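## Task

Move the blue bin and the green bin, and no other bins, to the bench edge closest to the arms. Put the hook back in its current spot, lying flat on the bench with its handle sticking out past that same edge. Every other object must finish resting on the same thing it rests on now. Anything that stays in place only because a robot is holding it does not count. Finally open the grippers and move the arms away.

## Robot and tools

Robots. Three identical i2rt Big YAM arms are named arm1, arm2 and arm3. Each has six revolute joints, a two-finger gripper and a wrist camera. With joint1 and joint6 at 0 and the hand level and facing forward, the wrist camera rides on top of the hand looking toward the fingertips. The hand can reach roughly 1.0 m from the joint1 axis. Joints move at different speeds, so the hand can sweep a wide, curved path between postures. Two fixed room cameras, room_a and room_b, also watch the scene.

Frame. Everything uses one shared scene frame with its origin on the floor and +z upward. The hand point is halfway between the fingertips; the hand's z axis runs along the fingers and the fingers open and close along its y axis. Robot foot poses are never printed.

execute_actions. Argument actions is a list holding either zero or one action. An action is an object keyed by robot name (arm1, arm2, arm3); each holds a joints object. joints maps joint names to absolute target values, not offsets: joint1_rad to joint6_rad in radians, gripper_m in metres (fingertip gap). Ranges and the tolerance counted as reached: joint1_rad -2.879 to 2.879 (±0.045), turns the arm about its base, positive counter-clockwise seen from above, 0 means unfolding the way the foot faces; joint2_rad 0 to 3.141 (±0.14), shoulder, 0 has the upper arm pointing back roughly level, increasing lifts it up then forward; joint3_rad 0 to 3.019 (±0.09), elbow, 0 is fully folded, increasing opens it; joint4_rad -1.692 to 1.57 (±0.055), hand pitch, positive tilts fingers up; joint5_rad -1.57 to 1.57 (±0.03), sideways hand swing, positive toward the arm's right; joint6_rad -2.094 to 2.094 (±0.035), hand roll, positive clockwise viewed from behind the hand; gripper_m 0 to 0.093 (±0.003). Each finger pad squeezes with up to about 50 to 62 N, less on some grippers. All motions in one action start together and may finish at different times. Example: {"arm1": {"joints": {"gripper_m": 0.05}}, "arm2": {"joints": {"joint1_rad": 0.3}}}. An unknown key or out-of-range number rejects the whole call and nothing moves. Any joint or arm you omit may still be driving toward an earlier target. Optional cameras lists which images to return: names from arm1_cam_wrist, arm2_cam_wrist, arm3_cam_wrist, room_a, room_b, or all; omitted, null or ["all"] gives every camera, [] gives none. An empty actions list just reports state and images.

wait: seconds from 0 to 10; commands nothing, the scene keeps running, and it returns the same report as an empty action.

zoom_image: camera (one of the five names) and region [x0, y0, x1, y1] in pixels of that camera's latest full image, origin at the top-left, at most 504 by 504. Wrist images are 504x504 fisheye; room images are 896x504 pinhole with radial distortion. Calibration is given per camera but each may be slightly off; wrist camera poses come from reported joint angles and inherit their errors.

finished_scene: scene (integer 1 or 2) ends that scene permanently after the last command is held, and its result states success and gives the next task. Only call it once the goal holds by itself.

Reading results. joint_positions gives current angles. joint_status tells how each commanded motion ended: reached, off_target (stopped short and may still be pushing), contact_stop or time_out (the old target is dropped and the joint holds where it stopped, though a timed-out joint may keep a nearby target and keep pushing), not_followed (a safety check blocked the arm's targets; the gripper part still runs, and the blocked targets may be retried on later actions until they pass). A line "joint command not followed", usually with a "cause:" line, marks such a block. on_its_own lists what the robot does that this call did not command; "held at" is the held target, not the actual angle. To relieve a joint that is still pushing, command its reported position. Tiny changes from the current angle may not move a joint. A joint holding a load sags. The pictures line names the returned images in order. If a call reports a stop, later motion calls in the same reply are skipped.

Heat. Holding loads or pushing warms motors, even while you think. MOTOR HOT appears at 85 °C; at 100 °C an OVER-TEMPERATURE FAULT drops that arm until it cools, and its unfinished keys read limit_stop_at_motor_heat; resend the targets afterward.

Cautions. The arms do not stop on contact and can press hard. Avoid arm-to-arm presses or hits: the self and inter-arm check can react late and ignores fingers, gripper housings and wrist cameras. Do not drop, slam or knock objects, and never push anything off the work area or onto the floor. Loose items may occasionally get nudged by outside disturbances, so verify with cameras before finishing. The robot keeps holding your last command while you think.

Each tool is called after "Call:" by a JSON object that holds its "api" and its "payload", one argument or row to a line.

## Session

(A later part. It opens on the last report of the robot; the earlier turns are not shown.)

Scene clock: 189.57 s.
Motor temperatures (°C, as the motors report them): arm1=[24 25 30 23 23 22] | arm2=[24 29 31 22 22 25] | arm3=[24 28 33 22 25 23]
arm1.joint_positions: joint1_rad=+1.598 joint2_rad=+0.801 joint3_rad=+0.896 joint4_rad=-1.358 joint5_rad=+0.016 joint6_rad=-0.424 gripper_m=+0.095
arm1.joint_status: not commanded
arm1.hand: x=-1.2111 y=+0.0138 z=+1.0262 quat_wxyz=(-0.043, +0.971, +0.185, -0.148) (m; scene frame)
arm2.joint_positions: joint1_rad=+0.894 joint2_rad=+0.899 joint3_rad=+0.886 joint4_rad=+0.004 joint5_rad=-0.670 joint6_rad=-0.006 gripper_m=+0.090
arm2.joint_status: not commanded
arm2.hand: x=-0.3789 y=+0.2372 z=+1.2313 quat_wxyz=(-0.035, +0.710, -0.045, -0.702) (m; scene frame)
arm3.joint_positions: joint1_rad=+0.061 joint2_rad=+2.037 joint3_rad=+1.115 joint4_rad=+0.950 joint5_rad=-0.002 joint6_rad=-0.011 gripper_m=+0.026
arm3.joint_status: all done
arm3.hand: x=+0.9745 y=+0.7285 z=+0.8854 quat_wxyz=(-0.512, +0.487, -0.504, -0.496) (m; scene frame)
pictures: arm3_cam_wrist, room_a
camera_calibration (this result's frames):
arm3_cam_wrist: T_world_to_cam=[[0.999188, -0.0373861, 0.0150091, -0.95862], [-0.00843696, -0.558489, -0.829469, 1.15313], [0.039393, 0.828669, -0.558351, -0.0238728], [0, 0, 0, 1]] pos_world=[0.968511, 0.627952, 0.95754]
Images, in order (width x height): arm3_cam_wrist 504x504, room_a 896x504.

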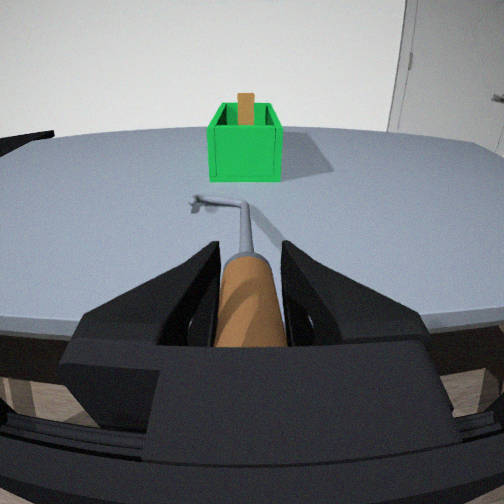

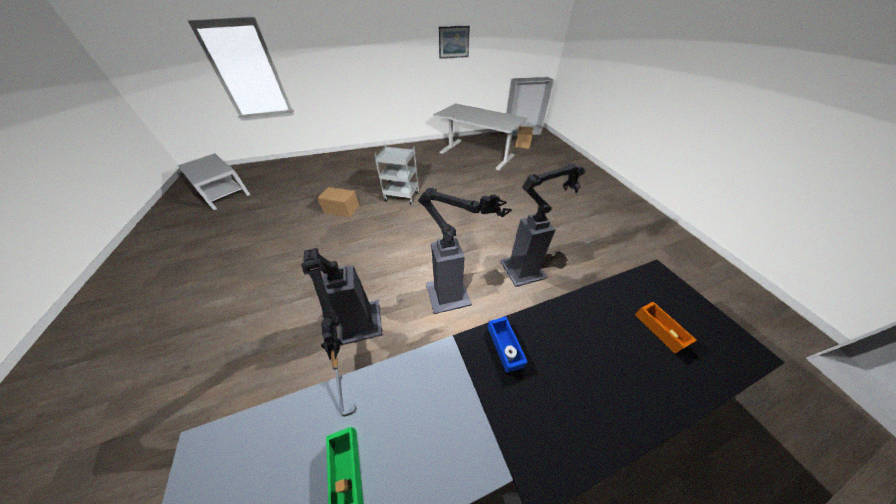

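Call:
{"api": "execute_actions", "payload": {
  "actions": [
    {"arm3":{"joints":{"joint4_rad":0.79}}}
  ],
  "cameras": ["arm3_cam_wrist"]
}}

Call:
{"api": "execute_actions", "payload": {
  "actions": [
    {"arm3":{"joints":{"joint4_rad":0.9,"joint6_rad":-1.57}}}
  ],
  "cameras": ["arm3_cam_wrist"]
}}

Call:
{"api": "execute_actions", "payload": {
  "actions": [
    {"arm3":{"joints":{"joint2_rad":1.8,"joint3_rad":1.3,"joint4_rad":0.6}}}
  ],
  "cameras": []
}}

Call:
{"api": "execute_actions", "payload": {
  "actions": [
    {"arm3":{"joints":{"joint2_rad":2.1,"joint3_rad":1.76,"joint4_rad":0.47}}}
  ],
  "cameras": ["arm3_cam_wrist","room_a"]
}}

Scene clock: 193.73 s.
Motor temperatures (°C, as the motors report them): arm1=[24 25 30 23 23 22] | arm2=[24 29 31 22 22 25] | arm3=[24 28 32 22 25 23]
arm1.joint_positions: joint1_rad=+1.598 joint2_rad=+0.801 joint3_rad=+0.896 joint4_rad=-1.358 joint5_rad=+0.016 joint6_rad=-0.424 gripper_m=+0.095
arm1.joint_status: not commanded
arm1.hand: x=-1.2111 y=+0.0138 z=+1.0262 quat_wxyz=(-0.043, +0.971, +0.185, -0.148) (m; scene frame)
arm2.joint_positions: joint1_rad=+0.894 joint2_rad=+0.899 joint3_rad=+0.886 joint4_rad=+0.004 joint5_rad=-0.670 joint6_rad=-0.006 gripper_m=+0.090
arm2.joint_status: not commanded
arm2.hand: x=-0.3789 y=+0.2372 z=+1.2313 quat_wxyz=(-0.035, +0.710, -0.045, -0.702) (m; scene frame)
arm3.joint_positions: joint1_rad=+0.061 joint2_rad=+2.037 joint3_rad=+1.115 joint4_rad=+0.812 joint5_rad=-0.003 joint6_rad=-0.011 gripper_m=+0.026
arm3.joint_status: all done
arm3.hand: x=+0.9738 y=+0.7268 z=+0.8515 quat_wxyz=(-0.476, +0.521, -0.538, -0.462) (m; scene frame)
pictures: arm3_cam_wrist
camera_calibration (this result's frames):
arm3_cam_wrist: T_world_to_cam=[[0.999358, -0.0325773, 0.0149099, -0.961103], [-0.0106418, -0.667294, -0.744718, 1.13308], [0.0342102, 0.744081, -0.667213, 0.117938], [0, 0, 0, 1]] pos_world=[0.968509, 0.637031, 0.936843]
Images, in order (width x height): arm3_cam_wrist 504x504.

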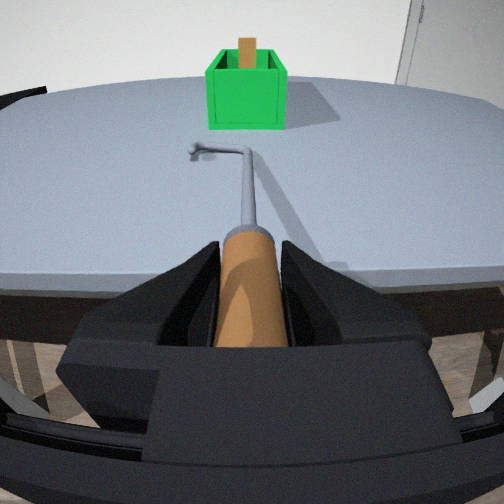

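Scene clock: 195.90 s.
Motor temperatures (°C, as the motors report them): arm1=[24 25 30 23 23 22] | arm2=[24 29 31 22 22 25] | arm3=[24 28 32 22 25 23]
arm1.joint_positions: joint1_rad=+1.598 joint2_rad=+0.801 joint3_rad=+0.896 joint4_rad=-1.358 joint5_rad=+0.016 joint6_rad=-0.424 gripper_m=+0.095
arm1.joint_status: not commanded
arm1.hand: x=-1.2111 y=+0.0138 z=+1.0262 quat_wxyz=(-0.043, +0.971, +0.185, -0.148) (m; scene frame)
arm2.joint_positions: joint1_rad=+0.894 joint2_rad=+0.899 joint3_rad=+0.886 joint4_rad=+0.004 joint5_rad=-0.670 joint6_rad=-0.006 gripper_m=+0.090
arm2.joint_status: not commanded
arm2.hand: x=-0.3789 y=+0.2372 z=+1.2313 quat_wxyz=(-0.035, +0.710, -0.045, -0.702) (m; scene frame)
arm3.joint_positions: joint1_rad=+0.061 joint2_rad=+2.037 joint3_rad=+1.115 joint4_rad=+0.886 joint5_rad=-0.004 joint6_rad=-1.545 gripper_m=+0.026
arm3.joint_status: all done
arm3.hand: x=+0.9740 y=+0.7283 z=+0.8698 quat_wxyz=(-0.690, +0.723, -0.025, -0.002) (m; scene frame)
pictures: arm3_cam_wrist
camera_calibration (this result's frames):
arm3_cam_wrist: T_world_to_cam=[[0.0233608, 0.0426898, 0.998815, -0.92152], [0.801665, -0.597735, 0.00679768, -0.347765], [0.597317, 0.800557, -0.0481865, -0.999038], [0, 0, 0, 1]] pos_world=[0.897061, 0.631255, 0.874652]
Images, in order (width x height): arm3_cam_wrist 504x504.

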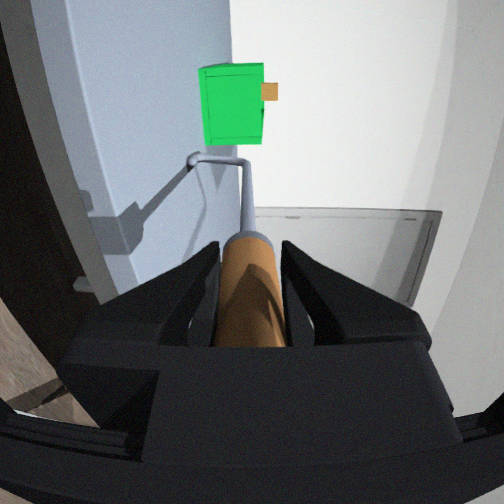

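Scene clock: 197.13 s.
Motor temperatures (°C, as the motors report them): arm1=[24 25 30 23 23 22] | arm2=[24 29 31 22 22 25] | arm3=[24 28 32 22 25 23]
arm1.joint_positions: joint1_rad=+1.598 joint2_rad=+0.801 joint3_rad=+0.896 joint4_rad=-1.358 joint5_rad=+0.016 joint6_rad=-0.424 gripper_m=+0.095
arm1.joint_status: not commanded
arm1.hand: x=-1.2111 y=+0.0138 z=+1.0262 quat_wxyz=(-0.043, +0.971, +0.185, -0.148) (m; scene frame)
arm2.joint_positions: joint1_rad=+0.894 joint2_rad=+0.899 joint3_rad=+0.886 joint4_rad=+0.004 joint5_rad=-0.670 joint6_rad=-0.006 gripper_m=+0.090
arm2.joint_status: not commanded
arm2.hand: x=-0.3789 y=+0.2372 z=+1.2313 quat_wxyz=(-0.035, +0.710, -0.045, -0.702) (m; scene frame)
arm3.joint_positions: joint1_rad=+0.061 joint2_rad=+1.829 joint3_rad=+1.240 joint4_rad=+0.571 joint5_rad=-0.001 joint6_rad=-1.551 gripper_m=+0.026
arm3.joint_status: all done
arm3.hand: x=+0.9767 y=+0.7479 z=+1.0073 quat_wxyz=(-0.697, +0.717, -0.024, +0.001) (m; scene frame)
pictures: none
No camera images: the call's "cameras" was empty. Leave "cameras" out to get every camera's image.

Scene clock: 198.50 s.
Motor temperatures (°C, as the motors report them): arm1=[24 25 30 23 23 22] | arm2=[24 29 31 22 22 25] | arm3=[24 28 33 22 25 23]
arm1.joint_positions: joint1_rad=+1.598 joint2_rad=+0.801 joint3_rad=+0.896 joint4_rad=-1.358 joint5_rad=+0.016 joint6_rad=-0.424 gripper_m=+0.095
arm1.joint_status: not commanded
arm1.hand: x=-1.2111 y=+0.0138 z=+1.0262 quat_wxyz=(-0.043, +0.971, +0.185, -0.148) (m; scene frame)
arm2.joint_positions: joint1_rad=+0.894 joint2_rad=+0.899 joint3_rad=+0.886 joint4_rad=+0.004 joint5_rad=-0.670 joint6_rad=-0.006 gripper_m=+0.090
arm2.joint_status: not commanded
arm2.hand: x=-0.3789 y=+0.2372 z=+1.2313 quat_wxyz=(-0.035, +0.710, -0.045, -0.702) (m; scene frame)
arm3.joint_positions: joint1_rad=+0.061 joint2_rad=+2.141 joint3_rad=+1.681 joint4_rad=+0.432 joint5_rad=+0.000 joint6_rad=-1.552 gripper_m=+0.026
arm3.joint_status: all done
arm3.hand: x=+0.9809 y=+0.8716 z=+0.9789 quat_wxyz=(-0.693, +0.721, -0.023, +0.001) (m; scene frame)
pictures: arm3_cam_wrist, room_a
camera_calibration (this result's frames):
arm3_cam_wrist: T_world_to_cam=[[0.0158673, 0.0360552, 0.999224, -1.02398], [0.799691, -0.600345, 0.00896359, -0.266321], [0.600202, 0.798928, -0.0383589, -1.12363], [0, 0, 0, 1]] pos_world=[0.903626, 0.774733, 0.982469]
Images, in order (width x height): arm3_cam_wrist 504x504, room_a 896x504.

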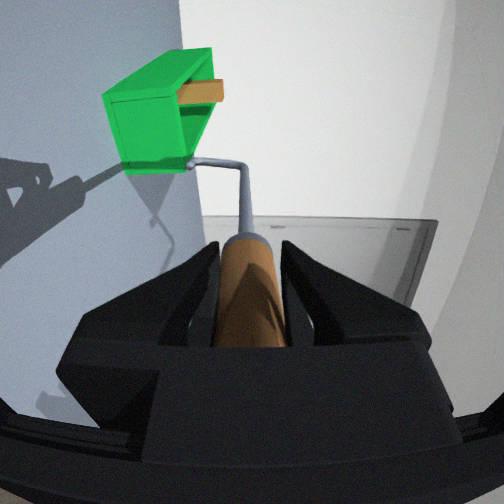

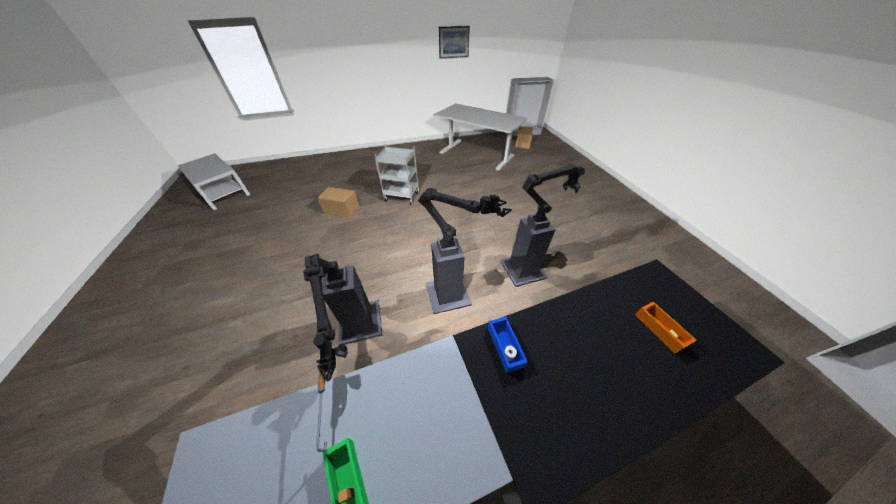

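Call:
{"api": "execute_actions", "payload": {
  "actions": [
    {"arm3":{"joints":{"joint1_rad":0.115,"joint2_rad":2.2,"joint3_rad":1.95,"joint4_rad":0.4}}}
  ],
  "cameras": ["arm3_cam_wrist","room_a"]
}}

Call:
{"api": "zoom_image", "payload": {
  "camera": "room_a",
  "region": [260,354,460,504]
}}

Scene clock: 202.70 s.
Motor temperatures (°C, as the motors report them): arm1=[24 25 30 23 23 22] | arm2=[24 29 31 22 22 25] | arm3=[24 28 34 22 25 23]
arm1.joint_positions: joint1_rad=+1.598 joint2_rad=+0.801 joint3_rad=+0.896 joint4_rad=-1.358 joint5_rad=+0.016 joint6_rad=-0.424 gripper_m=+0.095
arm1.joint_status: not commanded
arm1.hand: x=-1.2111 y=+0.0138 z=+1.0262 quat_wxyz=(-0.043, +0.971, +0.185, -0.148) (m; scene frame)
arm2.joint_positions: joint1_rad=+0.894 joint2_rad=+0.899 joint3_rad=+0.886 joint4_rad=+0.004 joint5_rad=-0.670 joint6_rad=-0.006 gripper_m=+0.090
arm2.joint_status: not commanded
arm2.hand: x=-0.3789 y=+0.2372 z=+1.2313 quat_wxyz=(-0.035, +0.710, -0.045, -0.702) (m; scene frame)
arm3.joint_positions: joint1_rad=+0.119 joint2_rad=+2.217 joint3_rad=+1.860 joint4_rad=+0.371 joint5_rad=+0.000 joint6_rad=-1.552 gripper_m=+0.026
arm3.joint_status: all done
arm3.hand: x=+0.9295 y=+0.9085 z=+1.0050 quat_wxyz=(-0.708, +0.706, -0.003, -0.019) (m; scene frame)
pictures: arm3_cam_wrist, room_a
camera_calibration (this result's frames):
arm3_cam_wrist: T_world_to_cam=[[0.0153694, -0.00646515, 0.999861, -1.01217], [0.832848, -0.55326, -0.0163796, -0.251445], [0.553289, 0.832983, -0.00311881, -1.14409], [0, 0, 0, 1]] pos_world=[0.857985, 0.807351, 1.00434]
Images, in order (width x height): arm3_cam_wrist 504x504, room_a 896x504.

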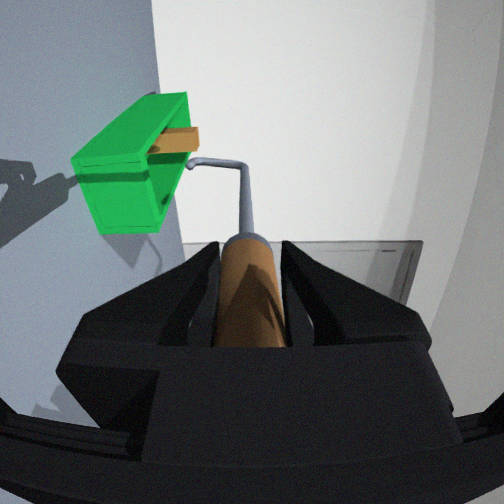

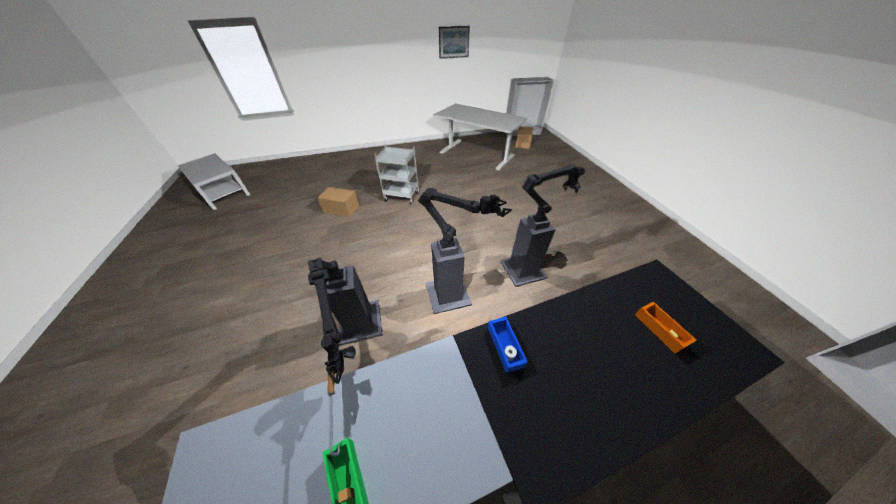

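Region (260, 354, 460, 504) of room_a's 896x504 image, scaled by 2.520, with more detail than that image has; it fills the top 378 rows of this view, and the rest is white.

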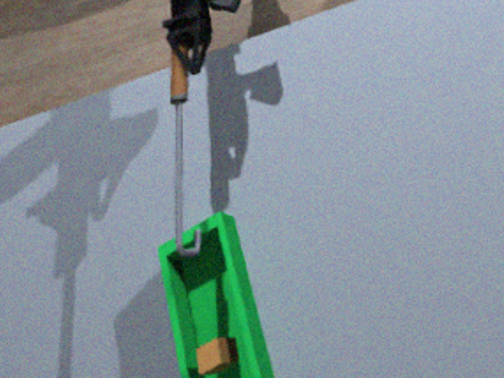

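Call:
{"api": "execute_actions", "payload": {
  "actions": [
    {"arm3":{"joints":{"joint1_rad":0.105,"joint2_rad":2.34,"joint3_rad":1.97,"joint4_rad":0.48}}}
  ],
  "cameras": ["arm3_cam_wrist","room_a"]
}}

Call:
{"api": "zoom_image", "payload": {
  "camera": "room_a",
  "region": [260,354,460,504]
}}

Scene clock: 206.77 s.
Motor temperatures (°C, as the motors report them): arm1=[24 25 30 23 23 22] | arm2=[24 29 31 22 22 25] | arm3=[24 29 35 22 25 23]
arm1.joint_positions: joint1_rad=+1.598 joint2_rad=+0.801 joint3_rad=+0.896 joint4_rad=-1.358 joint5_rad=+0.016 joint6_rad=-0.424 gripper_m=+0.095
arm1.joint_status: not commanded
arm1.hand: x=-1.2111 y=+0.0138 z=+1.0262 quat_wxyz=(-0.043, +0.971, +0.185, -0.148) (m; scene frame)
arm2.joint_positions: joint1_rad=+0.894 joint2_rad=+0.899 joint3_rad=+0.886 joint4_rad=+0.004 joint5_rad=-0.670 joint6_rad=-0.006 gripper_m=+0.090
arm2.joint_status: not commanded
arm2.hand: x=-0.3789 y=+0.2372 z=+1.2313 quat_wxyz=(-0.035, +0.710, -0.045, -0.702) (m; scene frame)
arm3.joint_positions: joint1_rad=+0.117 joint2_rad=+2.381 joint3_rad=+1.902 joint4_rad=+0.441 joint5_rad=+0.000 joint6_rad=-1.554 gripper_m=+0.026
arm3.joint_status: all done
arm3.hand: x=+0.9303 y=+0.9272 z=+0.9004 quat_wxyz=(-0.690, +0.724, -0.003, -0.017) (m; scene frame)
pictures: arm3_cam_wrist, room_a
camera_calibration (this result's frames):
arm3_cam_wrist: T_world_to_cam=[[0.0123539, 0.0449606, 0.998912, -0.951511], [0.831741, -0.554969, 0.0146925, -0.268828], [0.555026, 0.830655, -0.0442516, -1.12283], [0, 0, 0, 1]] pos_world=[0.85855, 0.826274, 0.904739]
Images, in order (width x height): arm3_cam_wrist 504x504, room_a 896x504.

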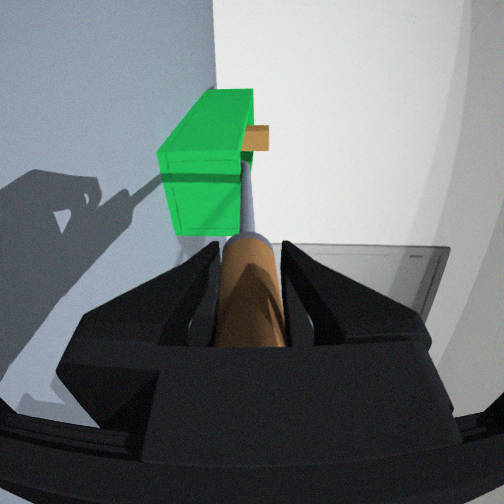

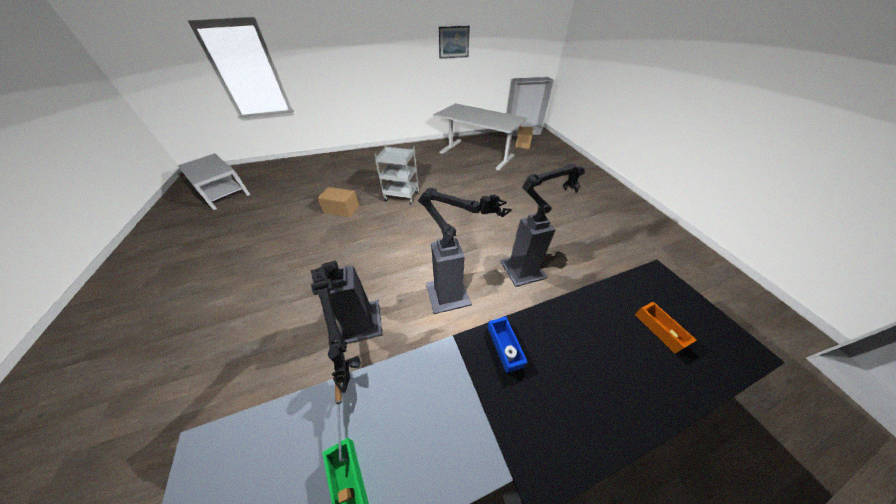

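Region (260, 354, 460, 504) of room_a's 896x504 image, scaled by 2.520, with more detail than that image has; it fills the top 378 rows of this view, and the rest is white.

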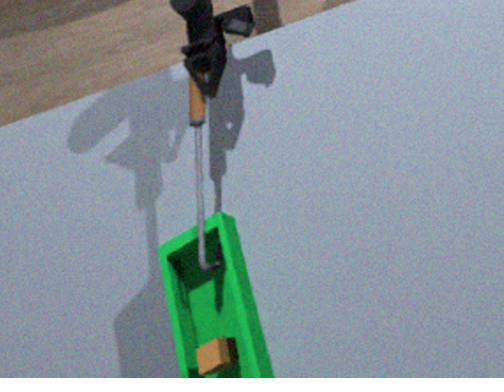

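The barb is inside the bin; pulling now.

Call:
{"api": "execute_actions", "payload": {
  "actions": [
    {"arm3":{"joints":{"joint2_rad":2.24,"joint3_rad":1.7,"joint4_rad":0.62}}}
  ],
  "cameras": []
}}

Call:
{"api": "execute_actions", "payload": {
  "actions": [
    {"arm3":{"joints":{"joint2_rad":2.11,"joint3_rad":1.43,"joint4_rad":0.77}}}
  ],
  "cameras": ["arm3_cam_wrist"]
}}

Call:
{"api": "execute_actions", "payload": {
  "actions": [
    {"arm3":{"joints":{"joint2_rad":1.97,"joint3_rad":1.12,"joint4_rad":0.93}}}
  ],
  "cameras": []
}}

Call:
{"api": "execute_actions", "payload": {
  "actions": [
    {"arm3":{"joints":{"joint2_rad":1.84,"joint3_rad":0.87,"joint4_rad":1.05}}}
  ],
  "cameras": ["arm3_cam_wrist","room_a"]
}}

Scene clock: 211.43 s.
Motor temperatures (°C, as the motors report them): arm1=[24 25 30 23 23 22] | arm2=[24 29 31 22 22 25] | arm3=[24 29 36 22 25 23]
arm1.joint_positions: joint1_rad=+1.598 joint2_rad=+0.801 joint3_rad=+0.896 joint4_rad=-1.358 joint5_rad=+0.016 joint6_rad=-0.424 gripper_m=+0.095
arm1.joint_status: not commanded
arm1.hand: x=-1.2111 y=+0.0138 z=+1.0262 quat_wxyz=(-0.043, +0.971, +0.185, -0.148) (m; scene frame)
arm2.joint_positions: joint1_rad=+0.894 joint2_rad=+0.899 joint3_rad=+0.886 joint4_rad=+0.004 joint5_rad=-0.670 joint6_rad=-0.006 gripper_m=+0.090
arm2.joint_status: not commanded
arm2.hand: x=-0.3789 y=+0.2372 z=+1.2313 quat_wxyz=(-0.035, +0.710, -0.045, -0.702) (m; scene frame)
arm3.joint_positions: joint1_rad=+0.117 joint2_rad=+2.299 joint3_rad=+1.694 joint4_rad=+0.590 joint5_rad=+0.000 joint6_rad=-1.555 gripper_m=+0.026
arm3.joint_status: all done
arm3.hand: x=+0.9310 y=+0.8841 z=+0.8906 quat_wxyz=(-0.698, +0.716, -0.002, -0.017) (m; scene frame)
pictures: none
No camera images: the call's "cameras" was empty. Leave "cameras" out to get every camera's image.

Scene clock: 212.37 s.
Motor temperatures (°C, as the motors report them): arm1=[24 25 30 23 23 22] | arm2=[24 29 31 22 22 25] | arm3=[24 29 35 22 25 23]
arm1.joint_positions: joint1_rad=+1.598 joint2_rad=+0.801 joint3_rad=+0.896 joint4_rad=-1.358 joint5_rad=+0.016 joint6_rad=-0.424 gripper_m=+0.095
arm1.joint_status: not commanded
arm1.hand: x=-1.2111 y=+0.0138 z=+1.0262 quat_wxyz=(-0.043, +0.971, +0.185, -0.148) (m; scene frame)
arm2.joint_positions: joint1_rad=+0.894 joint2_rad=+0.899 joint3_rad=+0.886 joint4_rad=+0.004 joint5_rad=-0.670 joint6_rad=-0.006 gripper_m=+0.090
arm2.joint_status: not commanded
arm2.hand: x=-0.3789 y=+0.2372 z=+1.2313 quat_wxyz=(-0.035, +0.710, -0.045, -0.702) (m; scene frame)
arm3.joint_positions: joint1_rad=+0.117 joint2_rad=+2.169 joint3_rad=+1.424 joint4_rad=+0.733 joint5_rad=+0.000 joint6_rad=-1.555 gripper_m=+0.026
arm3.joint_status: all done
arm3.hand: x=+0.9323 y=+0.8173 z=+0.8873 quat_wxyz=(-0.699, +0.715, -0.002, -0.017) (m; scene frame)
pictures: arm3_cam_wrist
camera_calibration (this result's frames):
arm3_cam_wrist: T_world_to_cam=[[0.0113533, 0.0197715, 0.99974, -0.912691], [0.831805, -0.555066, 0.00153111, -0.319617], [0.554952, 0.831571, -0.0227479, -1.05299], [0, 0, 0, 1]] pos_world=[0.86058, 0.716272, 0.88899]
Images, in order (width x height): arm3_cam_wrist 504x504.

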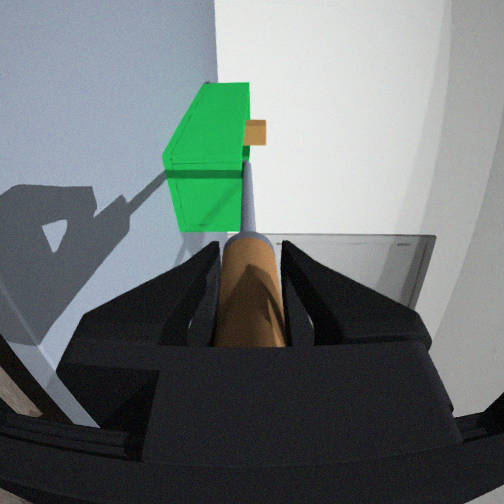

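Scene clock: 213.37 s.
Motor temperatures (°C, as the motors report them): arm1=[24 25 30 23 23 22] | arm2=[24 29 31 22 22 25] | arm3=[24 29 35 22 25 23]
arm1.joint_positions: joint1_rad=+1.598 joint2_rad=+0.801 joint3_rad=+0.896 joint4_rad=-1.358 joint5_rad=+0.016 joint6_rad=-0.424 gripper_m=+0.095
arm1.joint_status: not commanded
arm1.hand: x=-1.2111 y=+0.0138 z=+1.0262 quat_wxyz=(-0.043, +0.971, +0.185, -0.148) (m; scene frame)
arm2.joint_positions: joint1_rad=+0.894 joint2_rad=+0.899 joint3_rad=+0.886 joint4_rad=+0.004 joint5_rad=-0.670 joint6_rad=-0.006 gripper_m=+0.090
arm2.joint_status: not commanded
arm2.hand: x=-0.3789 y=+0.2372 z=+1.2313 quat_wxyz=(-0.035, +0.710, -0.045, -0.702) (m; scene frame)
arm3.joint_positions: joint1_rad=+0.117 joint2_rad=+2.016 joint3_rad=+1.109 joint4_rad=+0.892 joint5_rad=+0.000 joint6_rad=-1.556 gripper_m=+0.026
arm3.joint_status: all done
arm3.hand: x=+0.9341 y=+0.7268 z=+0.8841 quat_wxyz=(-0.698, +0.716, -0.002, -0.017) (m; scene frame)
pictures: none
No camera images: the call's "cameras" was empty. Leave "cameras" out to get every camera's image.

Scene clock: 214.37 s.
Motor temperatures (°C, as the motors report them): arm1=[24 25 30 23 23 22] | arm2=[24 29 31 22 22 25] | arm3=[24 29 35 22 25 23]
arm1.joint_positions: joint1_rad=+1.598 joint2_rad=+0.801 joint3_rad=+0.896 joint4_rad=-1.358 joint5_rad=+0.016 joint6_rad=-0.424 gripper_m=+0.095
arm1.joint_status: not commanded
arm1.hand: x=-1.2111 y=+0.0138 z=+1.0262 quat_wxyz=(-0.043, +0.971, +0.185, -0.148) (m; scene frame)
arm2.joint_positions: joint1_rad=+0.894 joint2_rad=+0.899 joint3_rad=+0.886 joint4_rad=+0.004 joint5_rad=-0.670 joint6_rad=-0.006 gripper_m=+0.090
arm2.joint_status: not commanded
arm2.hand: x=-0.3789 y=+0.2372 z=+1.2313 quat_wxyz=(-0.035, +0.710, -0.045, -0.702) (m; scene frame)
arm3.joint_positions: joint1_rad=+0.117 joint2_rad=+1.887 joint3_rad=+0.860 joint4_rad=+1.007 joint5_rad=+0.000 joint6_rad=-1.556 gripper_m=+0.026
arm3.joint_status: all done
arm3.hand: x=+0.9358 y=+0.6469 z=+0.8835 quat_wxyz=(-0.696, +0.718, -0.002, -0.017) (m; scene frame)
pictures: arm3_cam_wrist, room_a
camera_calibration (this result's frames):
arm3_cam_wrist: T_world_to_cam=[[0.0108061, 0.0277707, 0.999556, -0.910028], [0.831863, -0.554945, 0.00642481, -0.421482], [0.554876, 0.831424, -0.0290982, -0.907541], [0, 0, 0, 1]] pos_world=[0.864022, 0.545924, 0.885924]
Images, in order (width x height): arm3_cam_wrist 504x504, room_a 896x504.

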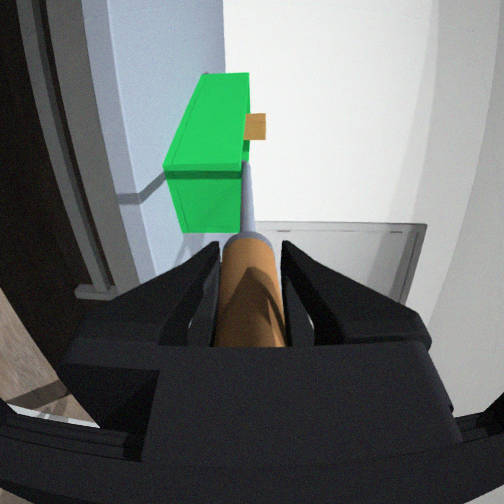

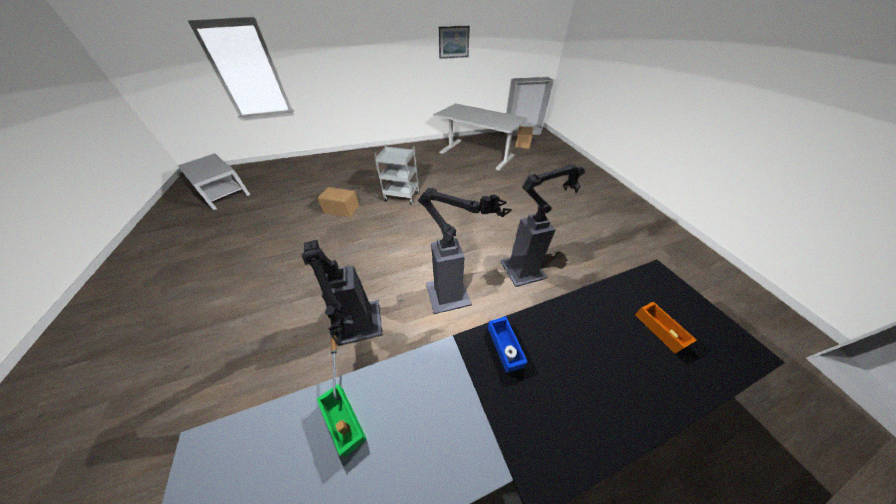

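Call:
{"api": "execute_actions", "payload": {
  "actions": [
    {"arm3":{"joints":{"joint2_rad":1.70,"joint3_rad":0.64,"joint4_rad":1.16}}}
  ],
  "cameras": ["arm3_cam_wrist","room_a"]
}}

Scene clock: 217.10 s.
Motor temperatures (°C, as the motors report them): arm1=[24 25 30 23 23 22] | arm2=[24 29 31 22 22 25] | arm3=[24 29 34 22 25 23]
arm1.joint_positions: joint1_rad=+1.598 joint2_rad=+0.801 joint3_rad=+0.896 joint4_rad=-1.358 joint5_rad=+0.016 joint6_rad=-0.424 gripper_m=+0.095
arm1.joint_status: not commanded
arm1.hand: x=-1.2111 y=+0.0138 z=+1.0262 quat_wxyz=(-0.043, +0.971, +0.185, -0.148) (m; scene frame)
arm2.joint_positions: joint1_rad=+0.894 joint2_rad=+0.899 joint3_rad=+0.886 joint4_rad=+0.004 joint5_rad=-0.670 joint6_rad=-0.006 gripper_m=+0.090
arm2.joint_status: not commanded
arm2.hand: x=-0.3789 y=+0.2372 z=+1.2313 quat_wxyz=(-0.035, +0.710, -0.045, -0.702) (m; scene frame)
arm3.joint_positions: joint1_rad=+0.117 joint2_rad=+1.738 joint3_rad=+0.627 joint4_rad=+1.111 joint5_rad=+0.000 joint6_rad=-1.556 gripper_m=+0.026
arm3.joint_status: all done
arm3.hand: x=+0.9376 y=+0.5670 z=+0.8973 quat_wxyz=(-0.703, +0.711, -0.002, -0.017) (m; scene frame)
pictures: arm3_cam_wrist, room_a
camera_calibration (this result's frames):
arm3_cam_wrist: T_world_to_cam=[[0.011231, 0.00717881, 0.999911, -0.910711], [0.831724, -0.555164, -0.00535617, -0.456633], [0.555076, 0.83171, -0.0122058, -0.857141], [0, 0, 0, 1]] pos_world=[0.865799, 0.465925, 0.897722]
Images, in order (width x height): arm3_cam_wrist 504x504, room_a 896x504.

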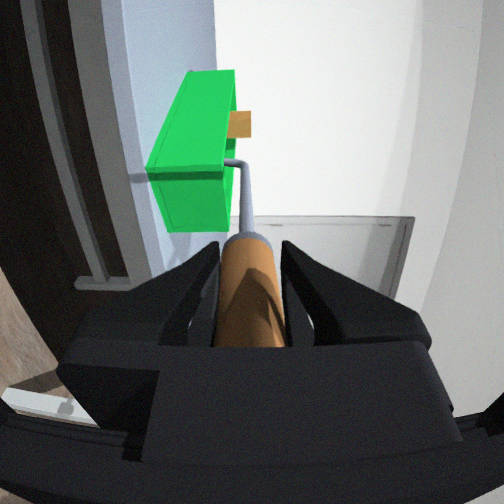

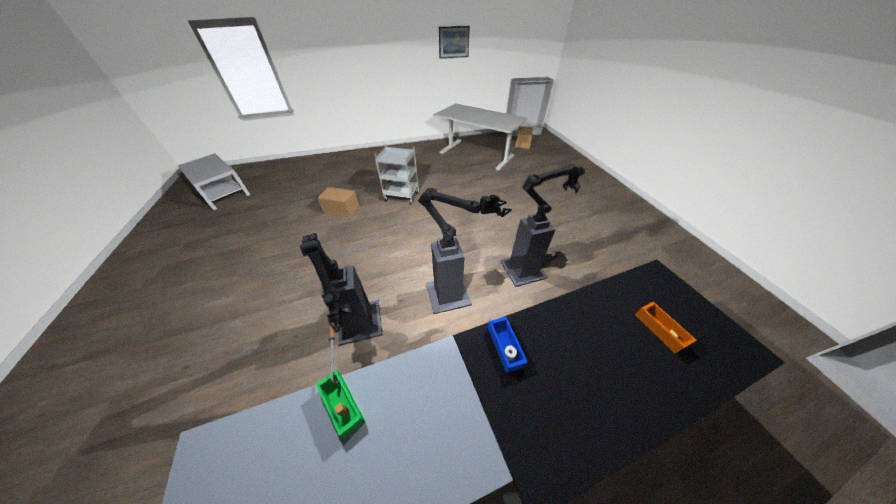

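Call:
{"api": "execute_actions", "payload": {
  "actions": [
    {"arm3":{"joints":{"joint2_rad":1.69,"joint3_rad":0.585,"joint4_rad":1.18}}}
  ],
  "cameras": ["arm3_cam_wrist"]
}}

Call:
{"api": "execute_actions", "payload": {
  "actions": [
    {"arm3":{"joints":{"joint2_rad":1.66,"joint3_rad":0.9}}}
  ],
  "cameras": []
}}

Call:
{"api": "execute_actions", "payload": {
  "actions": [
    {"arm3":{"joints":{"joint1_rad":0.79,"joint2_rad":2.0,"joint3_rad":1.85,"joint4_rad":0.45,"joint5_rad":0.7}}}
  ],
  "cameras": ["arm3_cam_wrist","room_a"]
}}

Scene clock: 220.67 s.
Motor temperatures (°C, as the motors report them): arm1=[24 25 30 23 23 22] | arm2=[24 29 31 22 22 25] | arm3=[24 28 33 22 25 23]
arm1.joint_positions: joint1_rad=+1.598 joint2_rad=+0.801 joint3_rad=+0.896 joint4_rad=-1.358 joint5_rad=+0.016 joint6_rad=-0.424 gripper_m=+0.095
arm1.joint_status: not commanded
arm1.hand: x=-1.2111 y=+0.0138 z=+1.0262 quat_wxyz=(-0.043, +0.971, +0.185, -0.148) (m; scene frame)
arm2.joint_positions: joint1_rad=+0.894 joint2_rad=+0.899 joint3_rad=+0.886 joint4_rad=+0.004 joint5_rad=-0.670 joint6_rad=-0.006 gripper_m=+0.090
arm2.joint_status: not commanded
arm2.hand: x=-0.3789 y=+0.2372 z=+1.2313 quat_wxyz=(-0.035, +0.710, -0.045, -0.702) (m; scene frame)
arm3.joint_positions: joint1_rad=+0.117 joint2_rad=+1.737 joint3_rad=+0.573 joint4_rad=+1.136 joint5_rad=+0.000 joint6_rad=-1.556 gripper_m=+0.026
arm3.joint_status: all done
arm3.hand: x=+0.9378 y=+0.5478 z=+0.8821 quat_wxyz=(-0.693, +0.721, -0.002, -0.017) (m; scene frame)
pictures: arm3_cam_wrist
camera_calibration (this result's frames):
arm3_cam_wrist: T_world_to_cam=[[0.0106396, 0.0357759, 0.999303, -0.909903], [0.831915, -0.554794, 0.0110047, -0.482355], [0.554801, 0.831218, -0.0356653, -0.820259], [0, 0, 0, 1]] pos_world=[0.86604, 0.446759, 0.885322]
Images, in order (width x height): arm3_cam_wrist 504x504.

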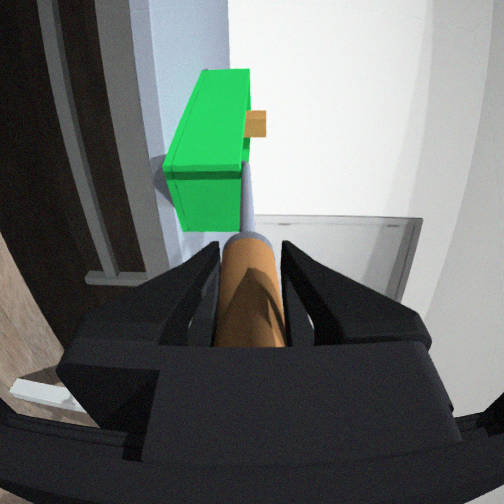

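Scene clock: 221.80 s.
Motor temperatures (°C, as the motors report them): arm1=[24 25 30 23 23 22] | arm2=[24 29 31 22 22 25] | arm3=[24 28 33 22 25 23]
arm1.joint_positions: joint1_rad=+1.598 joint2_rad=+0.801 joint3_rad=+0.896 joint4_rad=-1.358 joint5_rad=+0.016 joint6_rad=-0.424 gripper_m=+0.095
arm1.joint_status: not commanded
arm1.hand: x=-1.2111 y=+0.0138 z=+1.0262 quat_wxyz=(-0.043, +0.971, +0.185, -0.148) (m; scene frame)
arm2.joint_positions: joint1_rad=+0.894 joint2_rad=+0.899 joint3_rad=+0.886 joint4_rad=+0.004 joint5_rad=-0.670 joint6_rad=-0.006 gripper_m=+0.090
arm2.joint_status: not commanded
arm2.hand: x=-0.3789 y=+0.2372 z=+1.2313 quat_wxyz=(-0.035, +0.710, -0.045, -0.702) (m; scene frame)
arm3.joint_positions: joint1_rad=+0.117 joint2_rad=+1.698 joint3_rad=+0.854 joint4_rad=+1.140 joint5_rad=+0.000 joint6_rad=-1.556 gripper_m=+0.026
arm3.joint_status: all done
arm3.hand: x=+0.9380 y=+0.6272 z=+1.0302 quat_wxyz=(-0.800, +0.599, -0.003, -0.018) (m; scene frame)
pictures: none
No camera images: the call's "cameras" was empty. Leave "cameras" out to get every camera's image.

Scene clock: 223.93 s.
Motor temperatures (°C, as the motors report them): arm1=[24 25 30 23 23 22] | arm2=[24 29 31 22 22 25] | arm3=[24 28 34 22 25 23]
arm1.joint_positions: joint1_rad=+1.598 joint2_rad=+0.801 joint3_rad=+0.896 joint4_rad=-1.358 joint5_rad=+0.016 joint6_rad=-0.424 gripper_m=+0.095
arm1.joint_status: not commanded
arm1.hand: x=-1.2111 y=+0.0138 z=+1.0262 quat_wxyz=(-0.043, +0.971, +0.185, -0.148) (m; scene frame)
arm2.joint_positions: joint1_rad=+0.894 joint2_rad=+0.899 joint3_rad=+0.886 joint4_rad=+0.004 joint5_rad=-0.670 joint6_rad=-0.006 gripper_m=+0.090
arm2.joint_status: not commanded
arm2.hand: x=-0.3789 y=+0.2372 z=+1.2313 quat_wxyz=(-0.035, +0.710, -0.045, -0.702) (m; scene frame)
arm3.joint_positions: joint1_rad=+0.781 joint2_rad=+2.035 joint3_rad=+1.785 joint4_rad=+0.430 joint5_rad=+0.705 joint6_rad=-1.556 gripper_m=+0.026
arm3.joint_status: all done
arm3.hand: x=+0.5165 y=+0.7108 z=+1.1314 quat_wxyz=(-0.749, +0.659, -0.057, -0.043) (m; scene frame)
pictures: arm3_cam_wrist, room_a
camera_calibration (this result's frames):
arm3_cam_wrist: T_world_to_cam=[[0.124077, -0.13126, 0.983553, -1.08244], [0.796756, -0.577614, -0.177598, 0.203567], [0.591426, 0.805687, 0.0329134, -0.791497], [0, 0, 0, 1]] pos_world=[0.440225, 0.613201, 1.12684]
Images, in order (width x height): arm3_cam_wrist 504x504, room_a 896x504.

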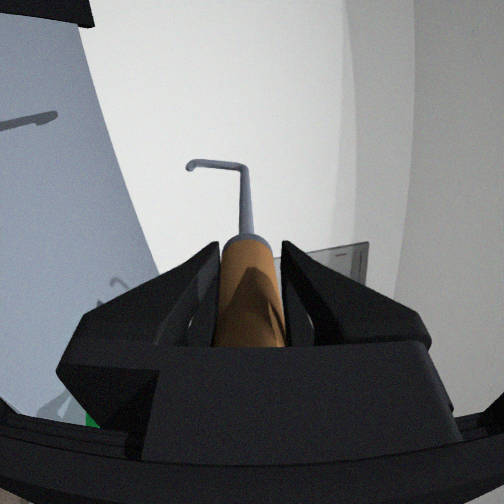

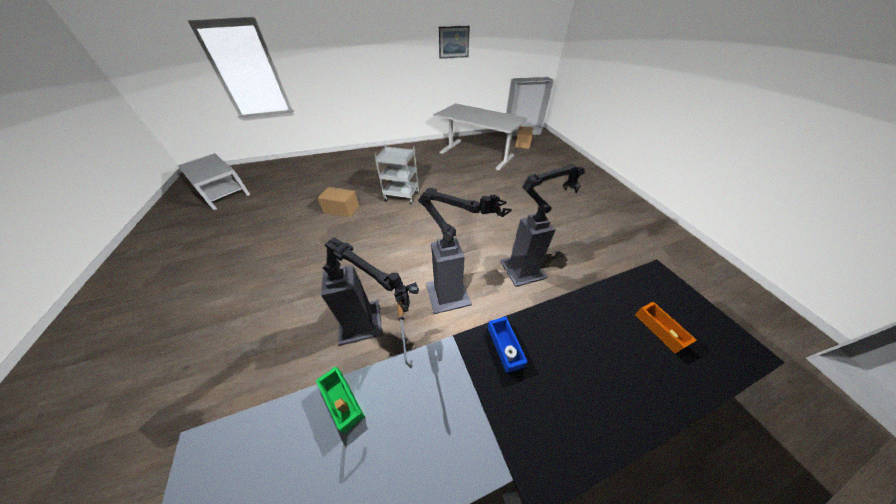

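Call:
{"api": "execute_actions", "payload": {
  "actions": [
    {"arm3":{"joints":{"joint2_rad":2.46,"joint3_rad":2.045,"joint4_rad":0.58,"joint6_rad":0}}}
  ],
  "cameras": []
}}

Call:
{"api": "execute_actions", "payload": {
  "actions": [
    {"arm3":{"joints":{"joint2_rad":2.61,"joint4_rad":0.66}}}
  ],
  "cameras": ["arm3_cam_wrist"]
}}

Scene clock: 228.20 s.
Motor temperatures (°C, as the motors report them): arm1=[24 25 31 23 23 22] | arm2=[24 29 31 22 22 25] | arm3=[24 29 35 22 25 23]
arm1.joint_positions: joint1_rad=+1.598 joint2_rad=+0.801 joint3_rad=+0.896 joint4_rad=-1.358 joint5_rad=+0.016 joint6_rad=-0.424 gripper_m=+0.095
arm1.joint_status: not commanded
arm1.hand: x=-1.2111 y=+0.0138 z=+1.0262 quat_wxyz=(-0.043, +0.971, +0.185, -0.148) (m; scene frame)
arm2.joint_positions: joint1_rad=+0.894 joint2_rad=+0.899 joint3_rad=+0.886 joint4_rad=+0.004 joint5_rad=-0.670 joint6_rad=-0.006 gripper_m=+0.090
arm2.joint_status: not commanded
arm2.hand: x=-0.3789 y=+0.2372 z=+1.2313 quat_wxyz=(-0.035, +0.710, -0.045, -0.702) (m; scene frame)
arm3.joint_positions: joint1_rad=+0.781 joint2_rad=+2.509 joint3_rad=+2.005 joint4_rad=+0.563 joint5_rad=+0.703 joint6_rad=-0.018 gripper_m=+0.026
arm3.joint_status: all done
arm3.hand: x=+0.4609 y=+0.7720 z=+0.8777 quat_wxyz=(-0.505, +0.479, -0.504, -0.511) (m; scene frame)
pictures: none
No camera images: the call's "cameras" was empty. Leave "cameras" out to get every camera's image.

Scene clock: 229.27 s.
Motor temperatures (°C, as the motors report them): arm1=[24 25 31 23 23 22] | arm2=[24 29 31 22 22 25] | arm3=[24 29 35 22 25 23]
arm1.joint_positions: joint1_rad=+1.598 joint2_rad=+0.801 joint3_rad=+0.896 joint4_rad=-1.358 joint5_rad=+0.016 joint6_rad=-0.424 gripper_m=+0.095
arm1.joint_status: not commanded
arm1.hand: x=-1.2111 y=+0.0138 z=+1.0262 quat_wxyz=(-0.043, +0.971, +0.185, -0.148) (m; scene frame)
arm2.joint_positions: joint1_rad=+0.894 joint2_rad=+0.899 joint3_rad=+0.886 joint4_rad=+0.004 joint5_rad=-0.670 joint6_rad=-0.006 gripper_m=+0.090
arm2.joint_status: not commanded
arm2.hand: x=-0.3789 y=+0.2372 z=+1.2313 quat_wxyz=(-0.035, +0.710, -0.045, -0.702) (m; scene frame)
arm3.joint_positions: joint1_rad=+0.782 joint2_rad=+2.590 joint3_rad=+2.006 joint4_rad=+0.660 joint5_rad=+0.700 joint6_rad=-0.016 gripper_m=+0.026
arm3.joint_status: all done
arm3.hand: x=+0.4616 y=+0.7686 z=+0.8263 quat_wxyz=(-0.504, +0.473, -0.503, -0.519) (m; scene frame)
pictures: arm3_cam_wrist
camera_calibration (this result's frames):
arm3_cam_wrist: T_world_to_cam=[[0.999422, -0.018111, -0.0287556, -0.422569], [-0.0339837, -0.532466, -0.845769, 1.12741], [0.0000063538, 0.846257, -0.532774, -0.0863265], [0, 0, 0, 1]] pos_world=[0.460639, 0.665712, 0.895388]
Images, in order (width x height): arm3_cam_wrist 504x504.

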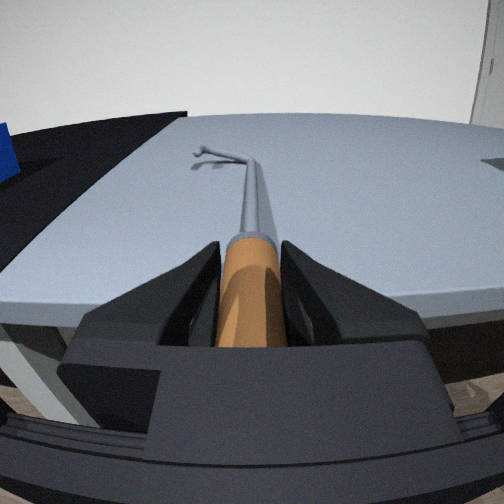

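Call:
{"api": "execute_actions", "payload": {
  "actions": [
    {"arm3":{"joints":{"gripper_m":0.09}}}
  ],
  "cameras": ["arm3_cam_wrist"]
}}

Call:
{"api": "execute_actions", "payload": {
  "actions": [
    {"arm3":{"joints":{"joint2_rad":1.5,"joint3_rad":1.6}}}
  ],
  "cameras": []
}}

Call:
{"api": "execute_actions", "payload": {
  "actions": [
    {"arm3":{"joints":{"joint1_rad":-0.6,"joint2_rad":1,"joint3_rad":1}},"arm2":{"joints":{"joint1_rad":0.3,"joint2_rad":1.3,"joint3_rad":1.5,"joint4_rad":0.7}}}
  ],
  "cameras": []
}}

Call:
{"api": "execute_actions", "payload": {
  "actions": [
    {"arm2":{"joints":{"joint1_rad":-0.56,"joint2_rad":2.1,"joint3_rad":1.89}}}
  ],
  "cameras": []
}}

Call:
{"api": "execute_actions", "payload": {
  "actions": [
    {"arm2":{"joints":{"joint2_rad":2.45}}}
  ],
  "cameras": ["arm2_cam_wrist"]
}}

Scene clock: 233.37 s.
Motor temperatures (°C, as the motors report them): arm1=[24 25 31 23 23 22] | arm2=[24 29 31 22 22 25] | arm3=[24 29 35 22 25 23]
arm1.joint_positions: joint1_rad=+1.598 joint2_rad=+0.801 joint3_rad=+0.896 joint4_rad=-1.358 joint5_rad=+0.016 joint6_rad=-0.424 gripper_m=+0.095
arm1.joint_status: not commanded
arm1.hand: x=-1.2111 y=+0.0138 z=+1.0262 quat_wxyz=(-0.043, +0.971, +0.185, -0.148) (m; scene frame)
arm2.joint_positions: joint1_rad=+0.894 joint2_rad=+0.899 joint3_rad=+0.886 joint4_rad=+0.004 joint5_rad=-0.670 joint6_rad=-0.006 gripper_m=+0.090
arm2.joint_status: not commanded
arm2.hand: x=-0.3789 y=+0.2372 z=+1.2313 quat_wxyz=(-0.035, +0.710, -0.045, -0.702) (m; scene frame)
arm3.joint_positions: joint1_rad=+0.782 joint2_rad=+2.590 joint3_rad=+2.006 joint4_rad=+0.660 joint5_rad=+0.700 joint6_rad=-0.015 gripper_m=+0.090
arm3.joint_status: all done
arm3.hand: x=+0.4616 y=+0.7686 z=+0.8263 quat_wxyz=(-0.504, +0.473, -0.503, -0.519) (m; scene frame)
pictures: arm3_cam_wrist
camera_calibration (this result's frames):
arm3_cam_wrist: T_world_to_cam=[[0.999379, -0.0180386, -0.0302791, -0.421345], [-0.0352344, -0.532448, -0.845729, 1.12795], [-0.000866304, 0.84627, -0.532753, -0.0859515], [0, 0, 0, 1]] pos_world=[0.460752, 0.66571, 0.895387]
Images, in order (width x height): arm3_cam_wrist 504x504.

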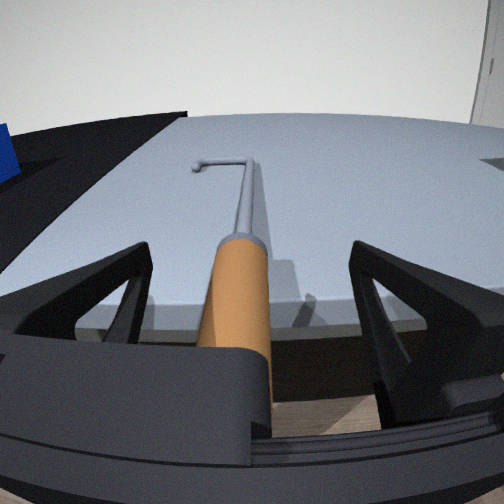

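Scene clock: 235.47 s.
Motor temperatures (°C, as the motors report them): arm1=[24 25 31 23 23 22] | arm2=[24 29 31 22 22 25] | arm3=[24 29 34 22 25 23]
arm1.joint_positions: joint1_rad=+1.598 joint2_rad=+0.801 joint3_rad=+0.896 joint4_rad=-1.358 joint5_rad=+0.016 joint6_rad=-0.424 gripper_m=+0.095
arm1.joint_status: not commanded
arm1.hand: x=-1.2111 y=+0.0138 z=+1.0262 quat_wxyz=(-0.043, +0.971, +0.185, -0.148) (m; scene frame)
arm2.joint_positions: joint1_rad=+0.894 joint2_rad=+0.899 joint3_rad=+0.886 joint4_rad=+0.004 joint5_rad=-0.670 joint6_rad=-0.006 gripper_m=+0.090
arm2.joint_status: not commanded
arm2.hand: x=-0.3789 y=+0.2372 z=+1.2313 quat_wxyz=(-0.035, +0.710, -0.045, -0.702) (m; scene frame)
arm3.joint_positions: joint1_rad=+0.782 joint2_rad=+1.494 joint3_rad=+1.601 joint4_rad=+0.663 joint5_rad=+0.700 joint6_rad=-0.014 gripper_m=+0.090
arm3.joint_status: all done
arm3.hand: x=+0.6688 y=+0.5310 z=+1.4478 quat_wxyz=(-0.493, +0.197, -0.447, -0.720) (m; scene frame)
pictures: none
No camera images: the call's "cameras" was empty. Leave "cameras" out to get every camera's image.

Scene clock: 237.13 s.
Motor temperatures (°C, as the motors report them): arm1=[24 25 31 23 23 22] | arm2=[24 29 32 22 22 25] | arm3=[24 29 34 22 25 23]
arm1.joint_positions: joint1_rad=+1.598 joint2_rad=+0.801 joint3_rad=+0.896 joint4_rad=-1.358 joint5_rad=+0.016 joint6_rad=-0.424 gripper_m=+0.095
arm1.joint_status: not commanded
arm1.hand: x=-1.2111 y=+0.0138 z=+1.0262 quat_wxyz=(-0.043, +0.971, +0.185, -0.148) (m; scene frame)
arm2.joint_positions: joint1_rad=+0.296 joint2_rad=+1.302 joint3_rad=+1.462 joint4_rad=+0.691 joint5_rad=-0.669 joint6_rad=-0.006 gripper_m=+0.090
arm2.joint_status: all done
arm2.hand: x=-0.1993 y=+0.4856 z=+1.4979 quat_wxyz=(-0.473, +0.457, +0.022, -0.753) (m; scene frame)
arm3.joint_positions: joint1_rad=-0.596 joint2_rad=+0.994 joint3_rad=+1.000 joint4_rad=+0.658 joint5_rad=+0.701 joint6_rad=-0.013 gripper_m=+0.090
arm3.joint_status: all done
arm3.hand: x=+1.3054 y=+0.2537 z=+1.3603 quat_wxyz=(-0.827, -0.098, -0.510, -0.214) (m; scene frame)
pictures: none
No camera images: the call's "cameras" was empty. Leave "cameras" out to get every camera's image.

Scene clock: 239.00 s.
Motor temperatures (°C, as the motors report them): arm1=[24 25 31 23 23 22] | arm2=[24 29 32 22 22 25] | arm3=[24 28 34 22 25 23]
arm1.joint_positions: joint1_rad=+1.598 joint2_rad=+0.801 joint3_rad=+0.896 joint4_rad=-1.358 joint5_rad=+0.016 joint6_rad=-0.424 gripper_m=+0.095
arm1.joint_status: not commanded
arm1.hand: x=-1.2111 y=+0.0138 z=+1.0262 quat_wxyz=(-0.043, +0.971, +0.185, -0.148) (m; scene frame)
arm2.joint_positions: joint1_rad=-0.557 joint2_rad=+2.120 joint3_rad=+1.845 joint4_rad=+0.688 joint5_rad=-0.669 joint6_rad=-0.006 gripper_m=+0.090
arm2.joint_status: all done
arm2.hand: x=+0.4326 y=+0.7331 z=+1.1640 quat_wxyz=(-0.631, +0.480, -0.345, -0.503) (m; scene frame)
arm3.joint_positions: joint1_rad=-0.596 joint2_rad=+0.994 joint3_rad=+1.000 joint4_rad=+0.658 joint5_rad=+0.701 joint6_rad=-0.013 gripper_m=+0.090
arm3.joint_status: not commanded
arm3.hand: x=+1.3054 y=+0.2537 z=+1.3603 quat_wxyz=(-0.827, -0.098, -0.510, -0.214) (m; scene frame)
pictures: none
No camera images: the call's "cameras" was empty. Leave "cameras" out to get every camera's image.

Scene clock: 240.50 s.
Motor temperatures (°C, as the motors report them): arm1=[24 25 31 23 23 22] | arm2=[24 29 32 22 22 25] | arm3=[24 28 34 22 25 23]
arm1.joint_positions: joint1_rad=+1.598 joint2_rad=+0.801 joint3_rad=+0.896 joint4_rad=-1.358 joint5_rad=+0.016 joint6_rad=-0.424 gripper_m=+0.095
arm1.joint_status: not commanded
arm1.hand: x=-1.2111 y=+0.0138 z=+1.0262 quat_wxyz=(-0.043, +0.971, +0.185, -0.148) (m; scene frame)
arm2.joint_positions: joint1_rad=-0.557 joint2_rad=+2.481 joint3_rad=+1.851 joint4_rad=+0.691 joint5_rad=-0.669 joint6_rad=-0.006 gripper_m=+0.090
arm2.joint_status: all done
arm2.hand: x=+0.4605 y=+0.7630 z=+0.8623 quat_wxyz=(-0.519, +0.505, -0.478, -0.498) (m; scene frame)
arm3.joint_positions: joint1_rad=-0.596 joint2_rad=+0.994 joint3_rad=+1.000 joint4_rad=+0.658 joint5_rad=+0.701 joint6_rad=-0.013 gripper_m=+0.090
arm3.joint_status: not commanded
arm3.hand: x=+1.3054 y=+0.2537 z=+1.3603 quat_wxyz=(-0.827, -0.098, -0.510, -0.214) (m; scene frame)
pictures: arm2_cam_wrist
camera_calibration (this result's frames):
arm2_cam_wrist: T_world_to_cam=[[0.999471, -0.000331816, 0.0325117, -0.486869], [0.0270032, -0.548482, -0.835726, 1.13422], [0.0181094, 0.836163, -0.548183, -0.04826], [0, 0, 0, 1]] pos_world=[0.456858, 0.662292, 0.937274]
Images, in order (width x height): arm2_cam_wrist 504x504.

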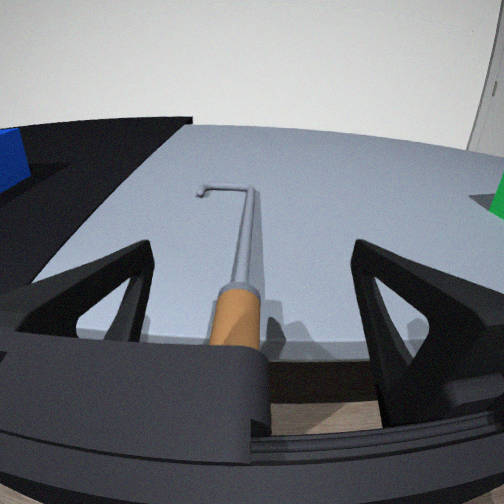

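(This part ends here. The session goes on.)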